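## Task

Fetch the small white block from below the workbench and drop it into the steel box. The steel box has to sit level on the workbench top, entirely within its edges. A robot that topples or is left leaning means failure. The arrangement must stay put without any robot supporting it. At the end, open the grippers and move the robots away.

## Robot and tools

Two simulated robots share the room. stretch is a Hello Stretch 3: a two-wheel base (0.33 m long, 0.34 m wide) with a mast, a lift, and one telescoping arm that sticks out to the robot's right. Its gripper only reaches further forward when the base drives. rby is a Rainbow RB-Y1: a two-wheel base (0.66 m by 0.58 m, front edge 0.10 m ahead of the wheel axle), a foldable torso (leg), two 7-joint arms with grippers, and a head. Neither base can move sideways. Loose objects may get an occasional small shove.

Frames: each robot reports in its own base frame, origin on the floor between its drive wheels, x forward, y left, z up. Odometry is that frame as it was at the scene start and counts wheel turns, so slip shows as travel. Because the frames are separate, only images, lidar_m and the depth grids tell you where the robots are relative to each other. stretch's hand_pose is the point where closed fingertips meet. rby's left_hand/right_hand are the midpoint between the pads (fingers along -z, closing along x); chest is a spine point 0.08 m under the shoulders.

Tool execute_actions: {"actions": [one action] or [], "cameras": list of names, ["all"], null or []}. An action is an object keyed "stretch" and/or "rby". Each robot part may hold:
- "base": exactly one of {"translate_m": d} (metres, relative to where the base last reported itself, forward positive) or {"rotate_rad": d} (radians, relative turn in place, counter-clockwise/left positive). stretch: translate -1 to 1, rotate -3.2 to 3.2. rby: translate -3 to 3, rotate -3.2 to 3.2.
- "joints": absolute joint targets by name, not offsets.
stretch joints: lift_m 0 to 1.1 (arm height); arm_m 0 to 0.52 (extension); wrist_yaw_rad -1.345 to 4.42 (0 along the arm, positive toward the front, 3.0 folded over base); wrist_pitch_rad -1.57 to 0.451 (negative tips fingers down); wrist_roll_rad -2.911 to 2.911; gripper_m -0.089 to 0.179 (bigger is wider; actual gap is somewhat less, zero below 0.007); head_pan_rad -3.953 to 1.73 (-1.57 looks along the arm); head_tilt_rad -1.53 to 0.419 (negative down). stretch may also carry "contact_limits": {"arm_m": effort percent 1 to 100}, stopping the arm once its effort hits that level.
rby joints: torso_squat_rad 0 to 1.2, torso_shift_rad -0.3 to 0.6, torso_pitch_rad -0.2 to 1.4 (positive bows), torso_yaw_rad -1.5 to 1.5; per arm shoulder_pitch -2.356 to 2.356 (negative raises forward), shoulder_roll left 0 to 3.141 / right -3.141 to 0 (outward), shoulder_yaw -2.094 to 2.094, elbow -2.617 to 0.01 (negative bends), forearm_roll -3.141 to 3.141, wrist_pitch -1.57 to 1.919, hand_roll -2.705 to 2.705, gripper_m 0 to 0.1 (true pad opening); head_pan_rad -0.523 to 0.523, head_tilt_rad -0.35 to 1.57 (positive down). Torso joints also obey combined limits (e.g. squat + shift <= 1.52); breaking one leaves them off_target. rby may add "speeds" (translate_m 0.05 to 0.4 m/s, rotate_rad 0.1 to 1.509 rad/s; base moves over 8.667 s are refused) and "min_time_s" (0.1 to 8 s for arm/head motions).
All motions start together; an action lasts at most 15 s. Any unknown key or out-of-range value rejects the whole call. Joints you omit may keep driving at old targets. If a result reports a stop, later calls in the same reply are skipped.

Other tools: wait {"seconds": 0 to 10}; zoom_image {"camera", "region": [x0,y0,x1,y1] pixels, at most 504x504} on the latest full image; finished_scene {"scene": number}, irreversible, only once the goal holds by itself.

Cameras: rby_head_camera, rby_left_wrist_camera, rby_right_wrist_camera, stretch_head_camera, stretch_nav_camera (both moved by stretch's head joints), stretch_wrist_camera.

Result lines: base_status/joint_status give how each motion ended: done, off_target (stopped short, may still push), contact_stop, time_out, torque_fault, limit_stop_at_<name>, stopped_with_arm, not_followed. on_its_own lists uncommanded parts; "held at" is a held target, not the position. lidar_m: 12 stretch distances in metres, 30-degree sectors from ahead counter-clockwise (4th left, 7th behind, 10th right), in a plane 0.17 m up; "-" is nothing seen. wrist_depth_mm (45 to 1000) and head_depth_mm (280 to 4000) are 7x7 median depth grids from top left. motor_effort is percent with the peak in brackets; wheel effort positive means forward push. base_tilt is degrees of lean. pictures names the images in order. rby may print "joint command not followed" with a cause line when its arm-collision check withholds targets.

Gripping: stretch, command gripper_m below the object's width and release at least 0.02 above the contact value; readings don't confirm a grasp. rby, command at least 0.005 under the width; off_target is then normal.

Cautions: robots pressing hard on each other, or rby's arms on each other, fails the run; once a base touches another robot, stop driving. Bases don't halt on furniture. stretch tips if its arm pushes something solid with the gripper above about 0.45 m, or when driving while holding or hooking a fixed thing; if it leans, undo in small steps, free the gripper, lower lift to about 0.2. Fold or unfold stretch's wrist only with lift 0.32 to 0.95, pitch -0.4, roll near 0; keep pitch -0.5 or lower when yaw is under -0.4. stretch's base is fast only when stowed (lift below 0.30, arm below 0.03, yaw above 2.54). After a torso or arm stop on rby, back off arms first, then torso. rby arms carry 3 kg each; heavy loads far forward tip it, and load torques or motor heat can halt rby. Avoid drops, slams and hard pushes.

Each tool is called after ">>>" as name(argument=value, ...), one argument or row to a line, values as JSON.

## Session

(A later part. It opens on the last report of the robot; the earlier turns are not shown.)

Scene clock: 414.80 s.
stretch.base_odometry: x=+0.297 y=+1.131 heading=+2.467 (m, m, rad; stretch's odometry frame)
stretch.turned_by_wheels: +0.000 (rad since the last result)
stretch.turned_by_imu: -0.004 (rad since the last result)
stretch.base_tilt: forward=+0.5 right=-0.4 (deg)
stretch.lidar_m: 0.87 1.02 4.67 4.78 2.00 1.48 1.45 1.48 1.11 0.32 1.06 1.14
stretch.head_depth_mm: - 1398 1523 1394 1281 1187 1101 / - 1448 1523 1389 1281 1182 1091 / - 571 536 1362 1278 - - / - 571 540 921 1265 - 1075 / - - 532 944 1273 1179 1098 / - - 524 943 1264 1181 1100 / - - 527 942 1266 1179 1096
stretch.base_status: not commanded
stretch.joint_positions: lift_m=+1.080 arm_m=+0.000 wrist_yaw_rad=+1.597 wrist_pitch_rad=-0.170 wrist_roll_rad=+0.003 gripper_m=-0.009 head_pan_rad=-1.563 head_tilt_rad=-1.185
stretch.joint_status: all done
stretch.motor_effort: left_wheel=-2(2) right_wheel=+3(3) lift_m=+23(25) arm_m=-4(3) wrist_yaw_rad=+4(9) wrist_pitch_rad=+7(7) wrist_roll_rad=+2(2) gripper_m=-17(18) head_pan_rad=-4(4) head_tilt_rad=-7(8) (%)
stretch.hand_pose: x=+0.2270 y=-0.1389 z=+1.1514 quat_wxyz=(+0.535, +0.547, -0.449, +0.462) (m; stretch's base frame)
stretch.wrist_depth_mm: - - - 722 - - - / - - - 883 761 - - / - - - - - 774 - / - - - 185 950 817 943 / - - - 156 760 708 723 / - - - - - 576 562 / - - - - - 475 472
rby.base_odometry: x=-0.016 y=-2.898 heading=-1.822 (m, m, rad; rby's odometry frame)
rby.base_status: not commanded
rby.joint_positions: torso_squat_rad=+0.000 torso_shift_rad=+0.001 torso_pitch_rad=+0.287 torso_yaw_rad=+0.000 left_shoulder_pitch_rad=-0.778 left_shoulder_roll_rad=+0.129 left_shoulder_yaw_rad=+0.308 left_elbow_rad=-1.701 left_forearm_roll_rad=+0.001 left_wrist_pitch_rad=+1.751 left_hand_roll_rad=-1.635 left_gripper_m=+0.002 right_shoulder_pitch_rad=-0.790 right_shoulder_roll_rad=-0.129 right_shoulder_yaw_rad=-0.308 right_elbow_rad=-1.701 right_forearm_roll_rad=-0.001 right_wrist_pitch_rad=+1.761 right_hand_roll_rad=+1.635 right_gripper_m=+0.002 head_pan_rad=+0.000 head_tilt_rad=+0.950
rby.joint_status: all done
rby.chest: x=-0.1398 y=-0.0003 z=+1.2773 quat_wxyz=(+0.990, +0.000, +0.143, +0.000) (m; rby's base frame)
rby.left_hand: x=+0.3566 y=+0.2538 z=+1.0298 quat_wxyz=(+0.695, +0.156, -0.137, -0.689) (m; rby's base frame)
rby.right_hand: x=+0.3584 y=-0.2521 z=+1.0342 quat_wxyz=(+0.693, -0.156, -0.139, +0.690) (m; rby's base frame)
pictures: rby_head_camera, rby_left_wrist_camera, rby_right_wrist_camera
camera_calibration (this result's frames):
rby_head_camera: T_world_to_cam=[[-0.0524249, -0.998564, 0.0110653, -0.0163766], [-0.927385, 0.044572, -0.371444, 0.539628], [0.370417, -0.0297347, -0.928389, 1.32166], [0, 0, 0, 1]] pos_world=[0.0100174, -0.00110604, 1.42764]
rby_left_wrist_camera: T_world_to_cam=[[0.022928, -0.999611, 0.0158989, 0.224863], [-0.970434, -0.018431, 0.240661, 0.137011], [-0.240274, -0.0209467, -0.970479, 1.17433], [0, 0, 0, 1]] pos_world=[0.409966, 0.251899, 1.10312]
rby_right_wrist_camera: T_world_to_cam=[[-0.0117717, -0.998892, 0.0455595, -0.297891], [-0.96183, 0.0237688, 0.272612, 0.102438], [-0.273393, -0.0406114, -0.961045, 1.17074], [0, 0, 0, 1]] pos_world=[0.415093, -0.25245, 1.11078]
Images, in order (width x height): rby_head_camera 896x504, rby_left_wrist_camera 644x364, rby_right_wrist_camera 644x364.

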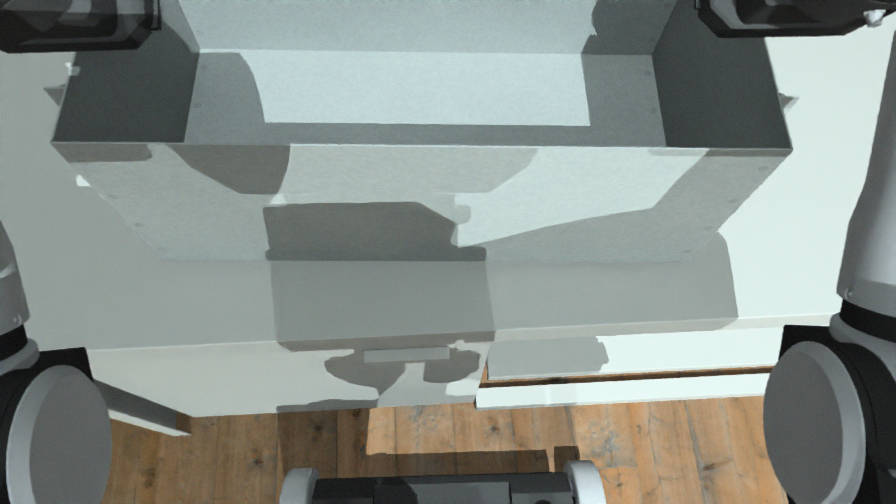

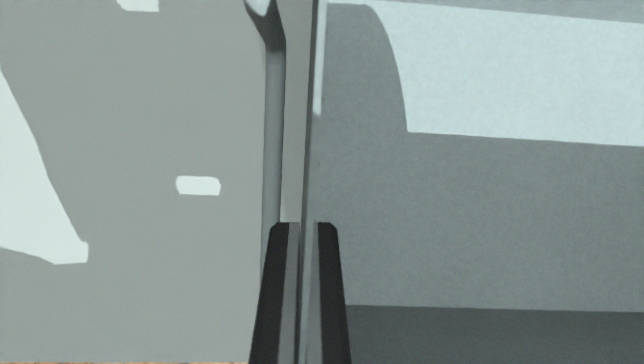

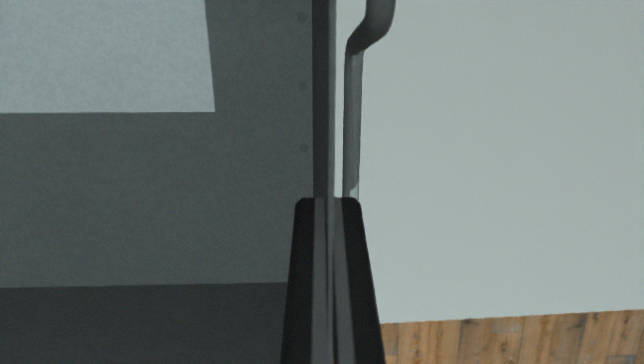

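Far edge is touching and the box is levelling. A bit more.

>>> execute_actions(
  actions=[
    {"rby":{"joints":{"torso_pitch_rad":0.294}}},
  ],
  cameras=["rby_right_wrist_camera","rby_left_wrist_camera"],
)

>>> execute_actions(
  actions=[
    {"rby":{"joints":{"left_gripper_m":0.06,"right_gripper_m":0.06}}},
  ],
  cameras=["rby_right_wrist_camera","rby_left_wrist_camera"],
)

>>> execute_actions(
  actions=[
    {"rby":{"joints":{"torso_pitch_rad":0.1}}},
  ],
  cameras=["rby_head_camera","rby_right_wrist_camera"],
)

Scene clock: 422.87 s.
stretch.base_odometry: x=+0.297 y=+1.131 heading=+2.467 (m, m, rad; stretch's odometry frame)
stretch.turned_by_wheels: +0.000 (rad since the last result)
stretch.turned_by_imu: -0.001 (rad since the last result)
stretch.base_tilt: forward=+0.5 right=-0.4 (deg)
stretch.lidar_m: 0.87 1.02 4.71 4.76 2.00 1.48 1.45 1.48 1.10 0.32 1.06 1.14
stretch.head_depth_mm: - 1392 1525 1390 1277 1182 1100 / - 1450 1523 1386 1284 1185 1090 / - 572 536 1354 1273 - - / - 571 539 922 1269 - 1078 / - - 533 942 1275 1183 1102 / - - 524 947 1270 1178 1097 / - - 528 945 1268 1181 1097
stretch.base_status: not commanded
stretch.joint_positions: lift_m=+1.080 arm_m=+0.000 wrist_yaw_rad=+1.597 wrist_pitch_rad=-0.170 wrist_roll_rad=+0.003 gripper_m=-0.009 head_pan_rad=-1.563 head_tilt_rad=-1.185
stretch.joint_status: not commanded
stretch.motor_effort: left_wheel=-2(2) right_wheel=+3(3) lift_m=+23(23) arm_m=-3(4) wrist_yaw_rad=+3(4) wrist_pitch_rad=+7(7) wrist_roll_rad=+1(2) gripper_m=-17(18) head_pan_rad=-4(4) head_tilt_rad=-8(8) (%)
stretch.hand_pose: x=+0.2270 y=-0.1389 z=+1.1514 quat_wxyz=(+0.535, +0.547, -0.449, +0.462) (m; stretch's base frame)
stretch.wrist_depth_mm: - - - 731 - - - / - - - 884 781 750 - / - - - - - 774 - / - - - 184 938 822 941 / - - - 156 753 708 712 / - - - - - 574 557 / - - - - - 473 471
rby.base_odometry: x=-0.016 y=-2.898 heading=-1.822 (m, m, rad; rby's odometry frame)
rby.base_status: not commanded
rby.joint_positions: torso_squat_rad=+0.000 torso_shift_rad=+0.001 torso_pitch_rad=+0.296 torso_yaw_rad=+0.000 left_shoulder_pitch_rad=-0.778 left_shoulder_roll_rad=+0.129 left_shoulder_yaw_rad=+0.308 left_elbow_rad=-1.701 left_forearm_roll_rad=+0.001 left_wrist_pitch_rad=+1.751 left_hand_roll_rad=-1.635 left_gripper_m=+0.002 right_shoulder_pitch_rad=-0.791 right_shoulder_roll_rad=-0.129 right_shoulder_yaw_rad=-0.308 right_elbow_rad=-1.702 right_forearm_roll_rad=-0.001 right_wrist_pitch_rad=+1.760 right_hand_roll_rad=+1.635 right_gripper_m=+0.002 head_pan_rad=+0.000 head_tilt_rad=+0.950
rby.joint_status: all done
rby.chest: x=-0.1375 y=-0.0002 z=+1.2765 quat_wxyz=(+0.989, +0.000, +0.147, +0.000) (m; rby's base frame)
rby.left_hand: x=+0.3569 y=+0.2538 z=+1.0250 quat_wxyz=(+0.695, +0.153, -0.134, -0.689) (m; rby's base frame)
rby.right_hand: x=+0.3592 y=-0.2519 z=+1.0302 quat_wxyz=(+0.694, -0.154, -0.136, +0.690) (m; rby's base frame)
pictures: rby_left_wrist_camera, rby_right_wrist_camera
camera_calibration (this result's frames):
rby_left_wrist_camera: T_world_to_cam=[[0.0230587, -0.99961, 0.0157415, 0.225057], [-0.968412, -0.018423, 0.248675, 0.129546], [-0.248288, -0.0209783, -0.968459, 1.17046], [0, 0, 0, 1]] pos_world=[0.410875, 0.25191, 1.09779]
rby_right_wrist_camera: T_world_to_cam=[[-0.0111988, -0.998885, 0.0458707, -0.298105], [-0.960157, 0.0235524, 0.278468, 0.097654], [-0.279238, -0.0409245, -0.959349, 1.16736], [0, 0, 0, 1]] pos_world=[0.416397, -0.252299, 1.10639]
Images, in order (width x height): rby_left_wrist_camera 644x364, rby_right_wrist_camera 644x364.

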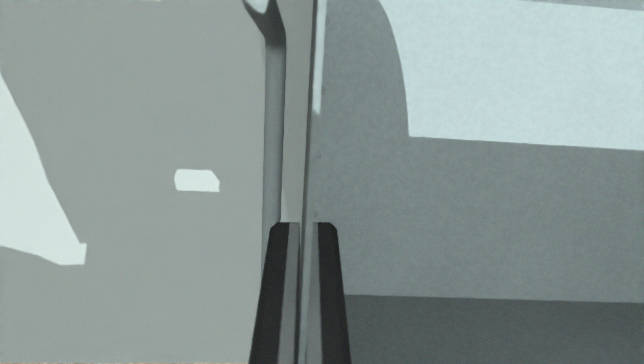

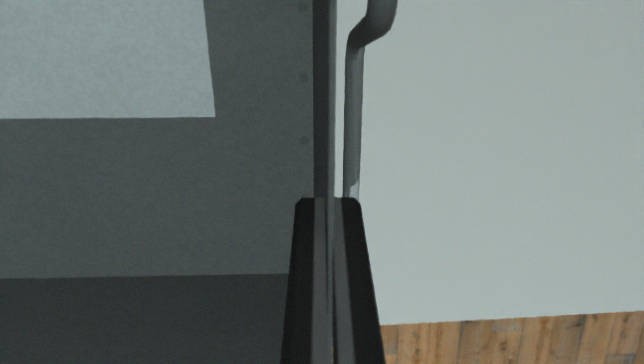

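Scene clock: 423.97 s.
stretch.base_odometry: x=+0.297 y=+1.131 heading=+2.467 (m, m, rad; stretch's odometry frame)
stretch.turned_by_wheels: +0.000 (rad since the last result)
stretch.turned_by_imu: +0.000 (rad since the last result)
stretch.base_tilt: forward=+0.5 right=-0.5 (deg)
stretch.lidar_m: 0.87 1.02 4.71 4.79 2.01 1.48 1.44 1.48 1.11 0.32 1.06 1.14
stretch.head_depth_mm: - 1389 1530 1394 1275 1180 1102 / - 1444 1522 1393 1280 1178 1089 / - 571 536 1356 1276 - - / - 572 539 922 1274 - 1077 / - - 532 943 1274 1184 1098 / - - 524 946 1270 1182 1093 / - - 528 944 1269 1183 1098
stretch.base_status: not commanded
stretch.joint_positions: lift_m=+1.080 arm_m=+0.000 wrist_yaw_rad=+1.597 wrist_pitch_rad=-0.170 wrist_roll_rad=+0.003 gripper_m=-0.009 head_pan_rad=-1.563 head_tilt_rad=-1.185
stretch.joint_status: not commanded
stretch.motor_effort: left_wheel=-2(1) right_wheel=+3(3) lift_m=+23(23) arm_m=-4(4) wrist_yaw_rad=+4(3) wrist_pitch_rad=+7(7) wrist_roll_rad=+2(2) gripper_m=-18(18) head_pan_rad=-3(3) head_tilt_rad=-8(8) (%)
stretch.hand_pose: x=+0.2270 y=-0.1389 z=+1.1514 quat_wxyz=(+0.535, +0.547, -0.449, +0.462) (m; stretch's base frame)
stretch.wrist_depth_mm: - - - 730 - - - / - - - 879 788 - - / - - - - - 783 - / - - - 184 934 806 915 / - - - 155 730 718 700 / - - - - - 570 563 / - - - - - 471 469
rby.base_odometry: x=-0.016 y=-2.898 heading=-1.822 (m, m, rad; rby's odometry frame)
rby.base_status: not commanded
rby.joint_positions: torso_squat_rad=+0.000 torso_shift_rad=+0.000 torso_pitch_rad=+0.294 torso_yaw_rad=+0.000 left_shoulder_pitch_rad=-0.780 left_shoulder_roll_rad=+0.132 left_shoulder_yaw_rad=+0.309 left_elbow_rad=-1.703 left_forearm_roll_rad=+0.000 left_wrist_pitch_rad=+1.750 left_hand_roll_rad=-1.635 left_gripper_m=+0.060 right_shoulder_pitch_rad=-0.791 right_shoulder_roll_rad=-0.132 right_shoulder_yaw_rad=-0.309 right_elbow_rad=-1.703 right_forearm_roll_rad=+0.000 right_wrist_pitch_rad=+1.760 right_hand_roll_rad=+1.635 right_gripper_m=+0.060 head_pan_rad=+0.000 head_tilt_rad=+0.950
rby.joint_status: all done
rby.chest: x=-0.1382 y=-0.0003 z=+1.2766 quat_wxyz=(+0.989, +0.000, +0.147, +0.000) (m; rby's base frame)
rby.left_hand: x=+0.3576 y=+0.2555 z=+1.0276 quat_wxyz=(+0.695, +0.157, -0.135, -0.688) (m; rby's base frame)
rby.right_hand: x=+0.3591 y=-0.2537 z=+1.0315 quat_wxyz=(+0.694, -0.156, -0.136, +0.690) (m; rby's base frame)
pictures: rby_left_wrist_camera, rby_right_wrist_camera
camera_calibration (this result's frames):
rby_left_wrist_camera: T_world_to_cam=[[0.0251159, -0.999606, 0.0125315, 0.229226], [-0.969942, -0.0213317, 0.242401, 0.137277], [-0.242039, -0.018243, -0.970095, 1.17201], [0, 0, 0, 1]] pos_world=[0.411066, 0.253446, 1.10081]
rby_right_wrist_camera: T_world_to_cam=[[-0.0139015, -0.998729, 0.0484539, -0.301573], [-0.960863, 0.0267517, 0.275731, 0.101095], [-0.276676, -0.0427245, -0.960013, 1.16781], [0, 0, 0, 1]] pos_world=[0.41605, -0.254, 1.10785]
Images, in order (width x height): rby_left_wrist_camera 644x364, rby_right_wrist_camera 644x364.

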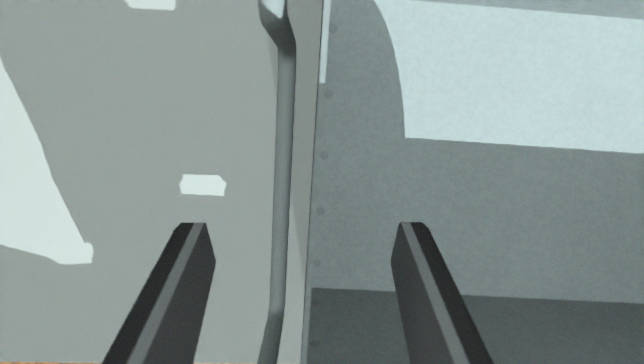

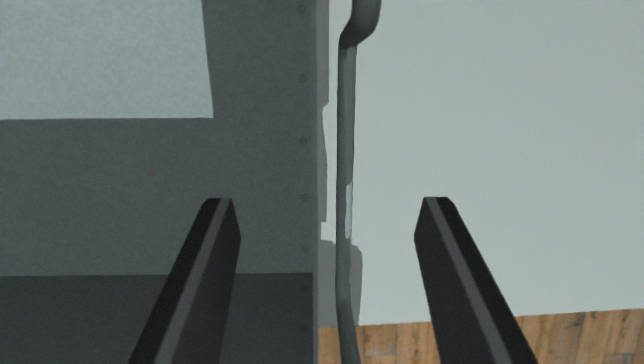

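Scene clock: 425.40 s.
stretch.base_odometry: x=+0.297 y=+1.131 heading=+2.467 (m, m, rad; stretch's odometry frame)
stretch.turned_by_wheels: +0.000 (rad since the last result)
stretch.turned_by_imu: +0.000 (rad since the last result)
stretch.base_tilt: forward=+0.5 right=-0.5 (deg)
stretch.lidar_m: 0.87 1.02 4.70 4.78 2.00 1.48 1.44 1.47 1.11 0.32 1.06 1.14
stretch.head_depth_mm: - 1397 1524 1386 1282 1183 1099 / - 1455 1525 1392 1279 1182 1084 / - 571 537 1362 1275 - - / - 571 539 922 1269 - 1080 / - - 532 946 1272 1182 1098 / - - 525 944 1267 1184 1097 / - - 528 940 1272 1185 1096
stretch.base_status: not commanded
stretch.joint_positions: lift_m=+1.080 arm_m=+0.000 wrist_yaw_rad=+1.597 wrist_pitch_rad=-0.170 wrist_roll_rad=+0.003 gripper_m=-0.009 head_pan_rad=-1.563 head_tilt_rad=-1.185
stretch.joint_status: not commanded
stretch.motor_effort: left_wheel=-2(2) right_wheel=+3(3) lift_m=+23(23) arm_m=-3(4) wrist_yaw_rad=+3(3) wrist_pitch_rad=+7(7) wrist_roll_rad=+2(1) gripper_m=-17(18) head_pan_rad=-4(3) head_tilt_rad=-7(8) (%)
stretch.hand_pose: x=+0.2270 y=-0.1389 z=+1.1514 quat_wxyz=(+0.535, +0.547, -0.449, +0.462) (m; stretch's base frame)
stretch.wrist_depth_mm: - - 888 840 709 - - / - - - 887 - - - / - - - - - 962 - / - - - 185 938 809 953 / - - - 155 756 707 716 / - - - - - 573 543 / - - - - - 472 461
rby.base_odometry: x=-0.016 y=-2.898 heading=-1.822 (m, m, rad; rby's odometry frame)
rby.base_status: not commanded
rby.joint_positions: torso_squat_rad=+0.000 torso_shift_rad=+0.000 torso_pitch_rad=+0.100 torso_yaw_rad=+0.000 left_shoulder_pitch_rad=-0.780 left_shoulder_roll_rad=+0.132 left_shoulder_yaw_rad=+0.309 left_elbow_rad=-1.703 left_forearm_roll_rad=+0.000 left_wrist_pitch_rad=+1.750 left_hand_roll_rad=-1.635 left_gripper_m=+0.060 right_shoulder_pitch_rad=-0.791 right_shoulder_roll_rad=-0.132 right_shoulder_yaw_rad=-0.309 right_elbow_rad=-1.703 right_forearm_roll_rad=+0.000 right_wrist_pitch_rad=+1.760 right_hand_roll_rad=+1.635 right_gripper_m=+0.060 head_pan_rad=+0.000 head_tilt_rad=+0.950
rby.joint_status: all done
rby.chest: x=-0.1971 y=-0.0003 z=+1.2884 quat_wxyz=(+0.999, +0.000, +0.050, +0.000) (m; rby's base frame)
rby.left_hand: x=+0.3374 y=+0.2554 z=+1.1399 quat_wxyz=(+0.679, +0.223, -0.202, -0.670) (m; rby's base frame)
rby.right_hand: x=+0.3381 y=-0.2537 z=+1.1440 quat_wxyz=(+0.678, -0.222, -0.203, +0.671) (m; rby's base frame)
pictures: rby_head_camera, rby_right_wrist_camera
camera_calibration (this result's frames):
rby_head_camera: T_world_to_cam=[[-0.0535708, -0.998563, 0.00107996, -0.00688897], [-0.842123, 0.0445968, -0.537438, 0.721305], [0.536618, -0.0297004, -0.843303, 1.27634], [0, 0, 0, 1]] pos_world=[-0.0778477, -0.00113918, 1.464]
rby_right_wrist_camera: T_world_to_cam=[[-0.0230716, -0.998726, 0.0448729, -0.30016], [-0.996034, 0.0268208, 0.0848292, 0.280224], [-0.0859247, -0.0427378, -0.995385, 1.24593], [0, 0, 0, 1]] pos_world=[0.379243, -0.254045, 1.22987]
Images, in order (width x height): rby_head_camera 896x504, rby_right_wrist_camera 644x364.

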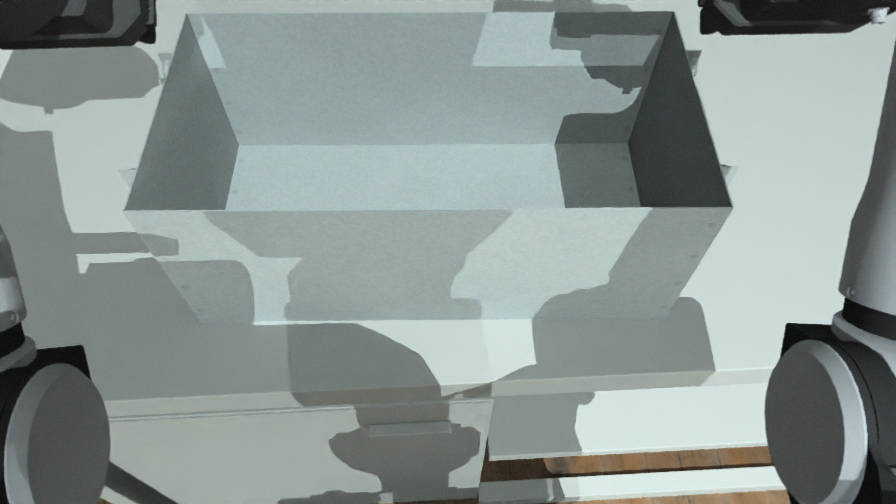

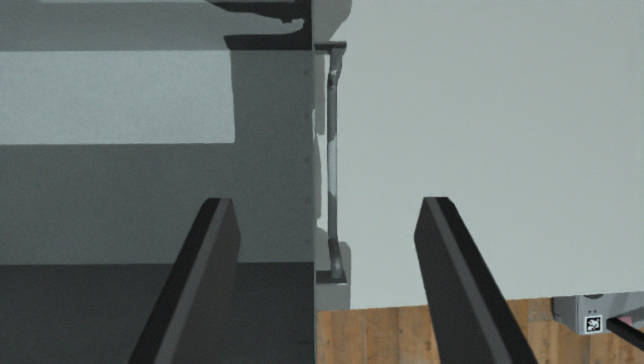

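>>> execute_actions(
  actions=[
    {"stretch":{"base":{"translate_m":1.0},"joints":{"wrist_yaw_rad":0,"lift_m":1.1,"arm_m":0.1,"head_tilt_rad":-0.75,"head_pan_rad":-1.3}},"rby":{"base":{"translate_m":-1.4},"joints":{"head_tilt_rad":0.3}}},
  ],
  cameras=["rby_head_camera","stretch_head_camera","stretch_wrist_camera","stretch_nav_camera"],
)

Scene clock: 446.37 s.
stretch.base_odometry: x=-0.485 y=+1.755 heading=+2.467 (m, m, rad; stretch's odometry frame)
stretch.turned_by_wheels: +0.000 (rad since the last result)
stretch.turned_by_imu: -0.001 (rad since the last result)
stretch.base_tilt: forward=+0.5 right=-0.4 (deg)
stretch.lidar_m: 2.18 2.29 1.19 1.17 3.37 2.51 2.44 1.08 1.08 0.40 0.41 0.58
stretch.head_depth_mm: 876 - 672 457 520 840 1031 / 906 1024 680 468 536 860 1073 / 938 1033 699 495 556 860 1099 / 966 1066 721 523 575 820 1092 / 998 1080 743 554 592 893 1115 / 1031 1118 720 591 608 978 1132 / 1069 1189 557 626 808 1087 1140
stretch.base_status: done
stretch.joint_positions: lift_m=+1.099 arm_m=+0.100 wrist_yaw_rad=+0.003 wrist_pitch_rad=-0.171 wrist_roll_rad=+0.003 gripper_m=-0.009 head_pan_rad=-1.307 head_tilt_rad=-0.754
stretch.joint_status: all done
joint sent to its limit — the command would take stretch.lift_m past its upper limit, so that joint was sent only as far as its limit.
stretch.motor_effort: left_wheel=-2(3) right_wheel=+3(7) lift_m=+23(25) arm_m=+3(8) wrist_yaw_rad=-4(2) wrist_pitch_rad=+7(7) wrist_roll_rad=+2(1) gripper_m=-18(18) head_pan_rad=+5(32) head_tilt_rad=+2(31) (%)
stretch.hand_pose: x=-0.0207 y=-0.4931 z=+1.1700 quat_wxyz=(+0.704, +0.062, -0.705, -0.060) (m; stretch's base frame)
stretch.wrist_depth_mm: 716 689 696 665 642 639 627 / 762 754 734 703 687 681 646 / 815 785 757 755 739 711 697 / 878 857 842 185 781 764 737 / 935 810 831 156 775 746 720 / 423 426 406 382 373 593 593 / 432 465 433 415 390 483 486
rby.base_odometry: x=+0.332 y=-1.542 heading=-1.821 (m, m, rad; rby's odometry frame)
rby.base_status: done
rby.joint_positions: torso_squat_rad=+0.000 torso_shift_rad=+0.000 torso_pitch_rad=+0.100 torso_yaw_rad=+0.000 left_shoulder_pitch_rad=-0.780 left_shoulder_roll_rad=+0.132 left_shoulder_yaw_rad=+0.309 left_elbow_rad=-1.703 left_forearm_roll_rad=+0.000 left_wrist_pitch_rad=+1.750 left_hand_roll_rad=-1.635 left_gripper_m=+0.060 right_shoulder_pitch_rad=-0.791 right_shoulder_roll_rad=-0.132 right_shoulder_yaw_rad=-0.309 right_elbow_rad=-1.703 right_forearm_roll_rad=+0.000 right_wrist_pitch_rad=+1.760 right_hand_roll_rad=+1.635 right_gripper_m=+0.060 head_pan_rad=+0.000 head_tilt_rad=+0.300
rby.joint_status: all done
rby.chest: x=-0.1971 y=-0.0003 z=+1.2884 quat_wxyz=(+0.999, +0.000, +0.050, +0.000) (m; rby's base frame)
rby.left_hand: x=+0.3375 y=+0.2554 z=+1.1400 quat_wxyz=(+0.679, +0.223, -0.202, -0.670) (m; rby's base frame)
rby.right_hand: x=+0.3381 y=-0.2538 z=+1.1441 quat_wxyz=(+0.677, -0.222, -0.203, +0.671) (m; rby's base frame)
pictures: rby_head_camera, stretch_head_camera (sideways: a quarter turn clockwise sets it upright), stretch_nav_camera (sideways: a quarter turn counterclockwise sets it upright), stretch_wrist_camera
camera_calibration (this result's frames):
rby_head_camera: T_world_to_cam=[[-0.0433604, -0.998558, -0.0316558, 0.0433077], [-0.345163, 0.0447074, -0.937477, 1.39263], [0.937541, -0.029723, -0.346604, 0.60085], [0, 0, 0, 1]] pos_world=[-0.0807595, -0.00115659, 1.51519]
stretch_head_camera: T_world_to_cam=[[-0.177134, 0.627983, -0.7578, 1.00716], [0.963071, 0.26924, -0.00199862, -0.000656258], [0.202775, -0.730169, -0.652484, 0.803214], [0, 0, 0, 1]] pos_world=[0.0161618, -0.0458174, 1.28731]
stretch_nav_camera: T_world_to_cam=[[0.150518, -0.668981, 0.727879, -0.904197], [-0.968566, -0.24729, -0.0269899, 0.090373], [0.198053, -0.700936, -0.685174, 0.854258], [0, 0, 0, 1]] pos_world=[0.0544421, 0.016238, 1.2459]
stretch_wrist_camera: T_world_to_cam=[[-0.998661, -0.0246098, -0.0455074, 0.0255633], [0.0325686, 0.384394, -0.922594, 1.29363], [0.0401977, -0.922841, -0.383078, 0.159655], [0, 0, 0, 1]] pos_world=[-0.0230205, -0.3493, 1.25582]
Images, in order (width x height): rby_head_camera 896x504, stretch_head_camera 896x504, stretch_nav_camera 672x504, stretch_wrist_camera 644x364.

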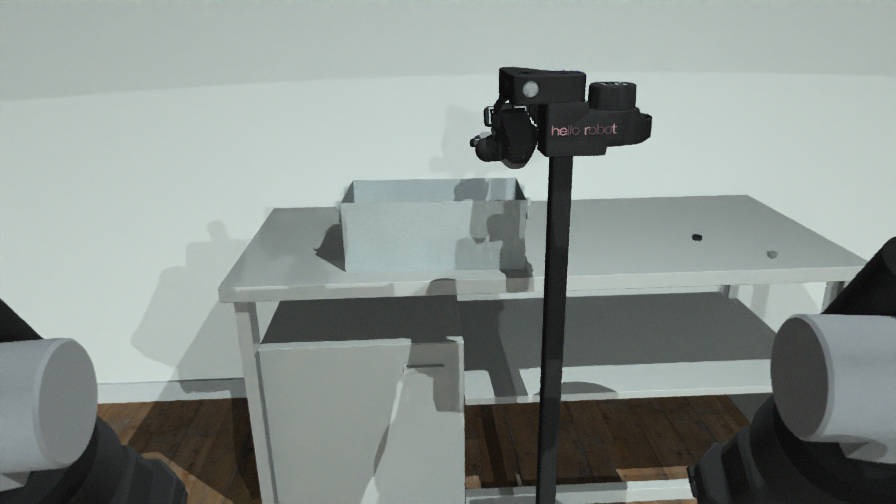

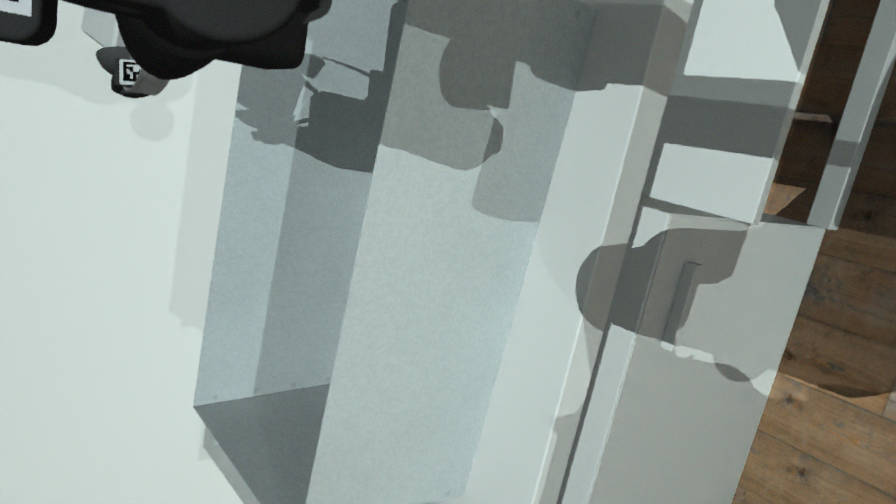

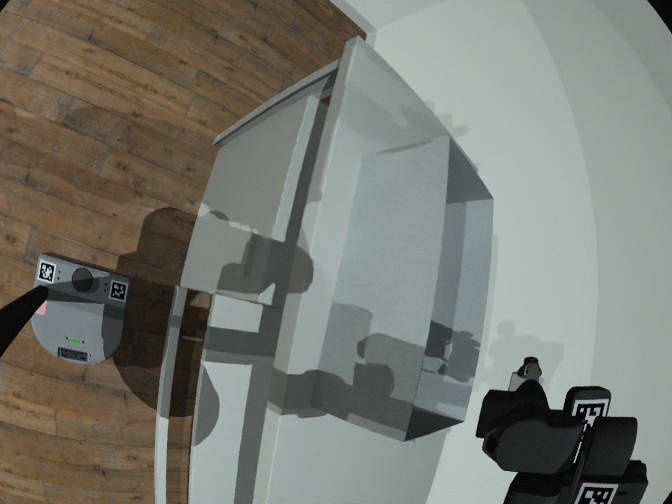

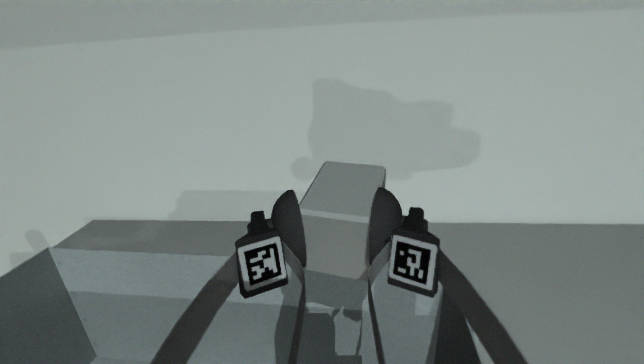

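>>> execute_actions(
  actions=[
    {"stretch":{"base":{"translate_m":0.12},"joints":{"arm_m":0.25}}},
  ],
  cameras=[],
)

>>> execute_actions(
  actions=[
    {"stretch":{"joints":{"wrist_pitch_rad":-1.0}}},
  ],
  cameras=["stretch_wrist_camera"],
)

>>> execute_actions(
  actions=[
    {"stretch":{"joints":{"wrist_pitch_rad":-1.4,"arm_m":0.35}}},
  ],
  cameras=["rby_head_camera","stretch_wrist_camera","stretch_nav_camera"],
)

Scene clock: 463.53 s.
stretch.base_odometry: x=-0.578 y=+1.830 heading=+2.467 (m, m, rad; stretch's odometry frame)
stretch.turned_by_wheels: +0.000 (rad since the last result)
stretch.turned_by_imu: -0.001 (rad since the last result)
stretch.base_tilt: forward=+0.5 right=-0.4 (deg)
stretch.lidar_m: 2.06 2.16 1.18 1.16 3.54 2.63 2.56 1.20 1.08 0.40 0.41 0.59
stretch.head_depth_mm: 861 1003 663 463 533 841 1052 / 908 1012 689 481 547 824 1071 / 939 1032 709 508 560 761 1075 / 970 1055 724 537 576 820 1092 / 1001 1099 642 571 592 903 1131 / 1036 1152 551 626 608 991 1136 / 1073 1241 888 688 817 1104 1137
stretch.base_status: done
stretch.joint_positions: lift_m=+1.099 arm_m=+0.250 wrist_yaw_rad=+0.002 wrist_pitch_rad=-0.171 wrist_roll_rad=+0.003 gripper_m=-0.009 head_pan_rad=-1.307 head_tilt_rad=-0.754
stretch.joint_status: all done
stretch.motor_effort: left_wheel=-1(4) right_wheel=+3(7) lift_m=+23(23) arm_m=+3(1) wrist_yaw_rad=-3(3) wrist_pitch_rad=+7(7) wrist_roll_rad=+2(2) gripper_m=-17(18) head_pan_rad=+5(5) head_tilt_rad=+2(2) (%)
stretch.hand_pose: x=-0.0210 y=-0.6431 z=+1.1700 quat_wxyz=(+0.704, +0.061, -0.705, -0.060) (m; stretch's base frame)
stretch.wrist_depth_mm: 577 562 551 536 524 520 501 / 625 609 582 571 565 546 527 / 661 642 628 618 598 574 566 / 710 685 663 184 634 613 610 / 754 737 716 156 670 660 647 / 796 636 599 595 577 589 578 / 529 521 507 505 490 490 481
rby.base_odometry: x=+0.332 y=-1.542 heading=-1.821 (m, m, rad; rby's odometry frame)
rby.base_status: not commanded
rby.joint_positions: torso_squat_rad=+0.000 torso_shift_rad=+0.000 torso_pitch_rad=+0.100 torso_yaw_rad=+0.000 left_shoulder_pitch_rad=-0.780 left_shoulder_roll_rad=+0.132 left_shoulder_yaw_rad=+0.309 left_elbow_rad=-1.703 left_forearm_roll_rad=+0.000 left_wrist_pitch_rad=+1.750 left_hand_roll_rad=-1.635 left_gripper_m=+0.060 right_shoulder_pitch_rad=-0.791 right_shoulder_roll_rad=-0.132 right_shoulder_yaw_rad=-0.309 right_elbow_rad=-1.703 right_forearm_roll_rad=+0.000 right_wrist_pitch_rad=+1.760 right_hand_roll_rad=+1.635 right_gripper_m=+0.060 head_pan_rad=+0.000 head_tilt_rad=+0.300
rby.joint_status: not commanded
rby.chest: x=-0.1971 y=-0.0003 z=+1.2884 quat_wxyz=(+0.999, +0.000, +0.050, +0.000) (m; rby's base frame)
rby.left_hand: x=+0.3375 y=+0.2554 z=+1.1400 quat_wxyz=(+0.679, +0.223, -0.202, -0.670) (m; rby's base frame)
rby.right_hand: x=+0.3381 y=-0.2538 z=+1.1441 quat_wxyz=(+0.677, -0.222, -0.203, +0.671) (m; rby's base frame)
pictures: none
No camera images: the call's "cameras" was empty. Leave "cameras" out to get every camera's image.

Scene clock: 464.83 s.
stretch.base_odometry: x=-0.578 y=+1.830 heading=+2.467 (m, m, rad; stretch's odometry frame)
stretch.turned_by_wheels: +0.000 (rad since the last result)
stretch.turned_by_imu: +0.000 (rad since the last result)
stretch.base_tilt: forward=+0.5 right=-0.4 (deg)
stretch.lidar_m: 2.06 2.16 1.18 1.16 3.53 2.63 2.56 1.20 1.08 0.40 0.42 0.59
stretch.head_depth_mm: 866 - 645 462 532 841 1051 / 914 1008 669 482 546 824 1075 / 940 1031 708 508 561 762 1071 / 975 1059 724 537 575 821 1097 / 1002 1100 642 569 592 906 1130 / 1035 1151 550 626 609 992 1134 / 1072 1244 889 688 817 1101 1132
stretch.base_status: not commanded
stretch.joint_positions: lift_m=+1.099 arm_m=+0.250 wrist_yaw_rad=+0.002 wrist_pitch_rad=-1.005 wrist_roll_rad=+0.003 gripper_m=-0.009 head_pan_rad=-1.307 head_tilt_rad=-0.754
stretch.joint_status: all done
stretch.motor_effort: left_wheel=-2(2) right_wheel=+2(2) lift_m=+23(23) arm_m=+3(3) wrist_yaw_rad=-2(3) wrist_pitch_rad=+2(6) wrist_roll_rad=+2(2) gripper_m=-18(18) head_pan_rad=+5(5) head_tilt_rad=+2(2) (%)
stretch.hand_pose: x=-0.0214 y=-0.5117 z=+1.0080 quat_wxyz=(+0.619, +0.341, -0.620, -0.341) (m; stretch's base frame)
stretch.wrist_depth_mm: 260 254 243 234 228 220 214 / 297 320 304 293 282 271 258 / 307 390 385 373 367 346 283 / 307 373 369 184 357 349 278 / 313 355 352 156 338 334 276 / 318 340 330 319 317 318 272 / 299 322 313 309 305 302 270
rby.base_odometry: x=+0.332 y=-1.542 heading=-1.821 (m, m, rad; rby's odometry frame)
rby.base_status: not commanded
rby.joint_positions: torso_squat_rad=+0.000 torso_shift_rad=+0.000 torso_pitch_rad=+0.100 torso_yaw_rad=+0.000 left_shoulder_pitch_rad=-0.780 left_shoulder_roll_rad=+0.132 left_shoulder_yaw_rad=+0.309 left_elbow_rad=-1.703 left_forearm_roll_rad=+0.000 left_wrist_pitch_rad=+1.750 left_hand_roll_rad=-1.635 left_gripper_m=+0.060 right_shoulder_pitch_rad=-0.791 right_shoulder_roll_rad=-0.132 right_shoulder_yaw_rad=-0.309 right_elbow_rad=-1.703 right_forearm_roll_rad=+0.000 right_wrist_pitch_rad=+1.760 right_hand_roll_rad=+1.635 right_gripper_m=+0.060 head_pan_rad=+0.000 head_tilt_rad=+0.300
rby.joint_status: not commanded
rby.chest: x=-0.1971 y=-0.0003 z=+1.2884 quat_wxyz=(+0.999, +0.000, +0.050, +0.000) (m; rby's base frame)
rby.left_hand: x=+0.3375 y=+0.2554 z=+1.1400 quat_wxyz=(+0.679, +0.223, -0.202, -0.670) (m; rby's base frame)
rby.right_hand: x=+0.3381 y=-0.2538 z=+1.1441 quat_wxyz=(+0.677, -0.222, -0.203, +0.671) (m; rby's base frame)
pictures: stretch_wrist_camera
camera_calibration (this result's frames):
stretch_wrist_camera: T_world_to_cam=[[-0.998775, 0.0178411, -0.0461578, 0.0394298], [0.032293, 0.941752, -0.334754, 0.843949], [0.0374968, -0.335834, -0.941174, 0.943394], [0, 0, 0, 1]] pos_world=[-0.0232465, -0.478671, 1.17223]
Images, in order (width x height): stretch_wrist_camera 644x364.

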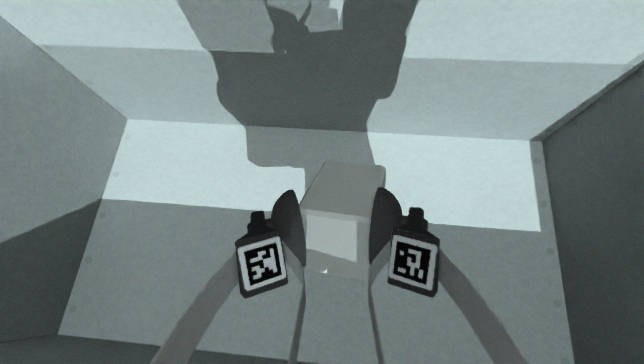

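Scene clock: 466.80 s.
stretch.base_odometry: x=-0.578 y=+1.830 heading=+2.467 (m, m, rad; stretch's odometry frame)
stretch.turned_by_wheels: +0.000 (rad since the last result)
stretch.turned_by_imu: -0.001 (rad since the last result)
stretch.base_tilt: forward=+0.4 right=-0.4 (deg)
stretch.lidar_m: 2.06 2.16 1.18 1.16 3.53 2.64 2.56 1.20 1.08 0.40 0.42 0.59
stretch.head_depth_mm: 877 - 650 462 532 840 1051 / 914 1003 670 481 546 825 1074 / 942 1033 706 509 561 762 1073 / 970 1061 725 537 576 821 1095 / 1003 1095 642 570 591 903 1131 / 1037 1153 550 627 609 993 1132 / 1074 1241 890 687 819 1101 1133
stretch.base_status: not commanded
stretch.joint_positions: lift_m=+1.099 arm_m=+0.350 wrist_yaw_rad=+0.002 wrist_pitch_rad=-1.396 wrist_roll_rad=+0.003 gripper_m=-0.009 head_pan_rad=-1.307 head_tilt_rad=-0.754
stretch.joint_status: all done
stretch.motor_effort: left_wheel=-2(2) right_wheel=+2(3) lift_m=+23(23) arm_m=+3(1) wrist_yaw_rad=-2(3) wrist_pitch_rad=-1(3) wrist_roll_rad=+2(2) gripper_m=-18(18) head_pan_rad=+5(5) head_tilt_rad=+2(2) (%)
stretch.hand_pose: x=-0.0216 y=-0.5155 z=+0.9807 quat_wxyz=(+0.541, +0.454, -0.542, -0.455) (m; stretch's base frame)
stretch.wrist_depth_mm: 288 303 288 275 261 251 242 / 307 320 317 310 308 302 282 / 313 322 318 308 310 304 276 / 317 327 319 184 312 308 272 / 321 331 328 155 315 311 269 / 296 310 308 315 316 313 265 / 219 228 232 244 251 265 250
rby.base_odometry: x=+0.332 y=-1.542 heading=-1.821 (m, m, rad; rby's odometry frame)
rby.base_status: not commanded
rby.joint_positions: torso_squat_rad=+0.000 torso_shift_rad=+0.000 torso_pitch_rad=+0.100 torso_yaw_rad=+0.000 left_shoulder_pitch_rad=-0.780 left_shoulder_roll_rad=+0.132 left_shoulder_yaw_rad=+0.309 left_elbow_rad=-1.703 left_forearm_roll_rad=+0.000 left_wrist_pitch_rad=+1.750 left_hand_roll_rad=-1.635 left_gripper_m=+0.060 right_shoulder_pitch_rad=-0.791 right_shoulder_roll_rad=-0.132 right_shoulder_yaw_rad=-0.309 right_elbow_rad=-1.703 right_forearm_roll_rad=+0.000 right_wrist_pitch_rad=+1.760 right_hand_roll_rad=+1.635 right_gripper_m=+0.060 head_pan_rad=+0.000 head_tilt_rad=+0.300
rby.joint_status: not commanded
rby.chest: x=-0.1971 y=-0.0003 z=+1.2884 quat_wxyz=(+0.999, +0.000, +0.050, +0.000) (m; rby's base frame)
rby.left_hand: x=+0.3375 y=+0.2554 z=+1.1400 quat_wxyz=(+0.679, +0.223, -0.202, -0.670) (m; rby's base frame)
rby.right_hand: x=+0.3381 y=-0.2538 z=+1.1441 quat_wxyz=(+0.677, -0.222, -0.203, +0.671) (m; rby's base frame)
pictures: rby_head_camera, stretch_nav_camera (sideways: a quarter turn counterclockwise sets it upright), stretch_wrist_camera
camera_calibration (this result's frames):
rby_head_camera: T_world_to_cam=[[-0.0433603, -0.998558, -0.0316557, 0.0433077], [-0.345163, 0.0447073, -0.937477, 1.39263], [0.937541, -0.0297229, -0.346604, 0.60085], [0, 0, 0, 1]] pos_world=[-0.0807594, -0.00115643, 1.51519]
stretch_nav_camera: T_world_to_cam=[[0.150536, -0.66887, 0.727978, -0.904326], [-0.968548, -0.247359, -0.0269919, 0.0903754], [0.198126, -0.701018, -0.685069, 0.854121], [0, 0, 0, 1]] pos_world=[0.0544431, 0.0162334, 1.2459]
stretch_wrist_camera: T_world_to_cam=[[-0.998794, 0.0344109, -0.0350141, 0.0356225], [0.0326589, 0.998243, 0.0494354, 0.490718], [0.0366537, 0.0482322, -0.998163, 1.17031], [0, 0, 0, 1]] pos_world=[-0.0233428, -0.547529, 1.14514]
Images, in order (width x height): rby_head_camera 896x504, stretch_nav_camera 672x504, stretch_wrist_camera 644x364.

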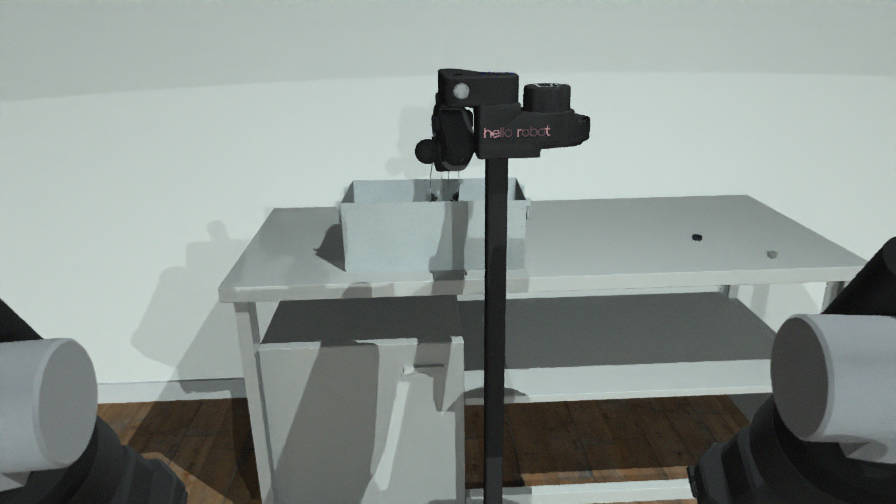

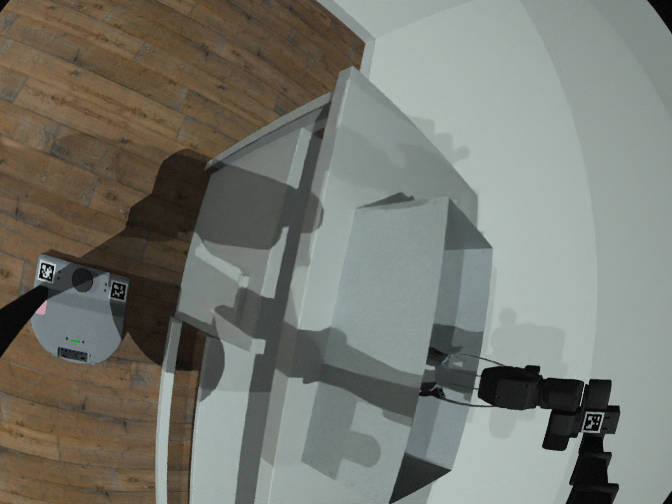

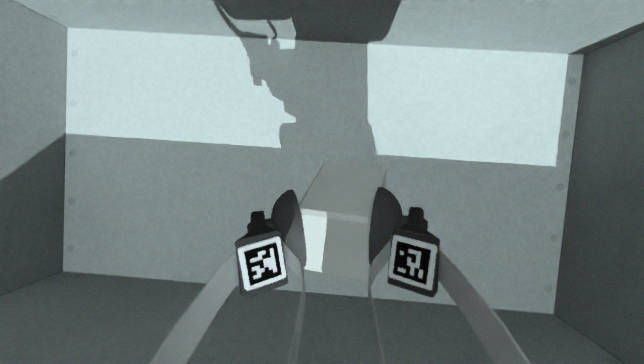

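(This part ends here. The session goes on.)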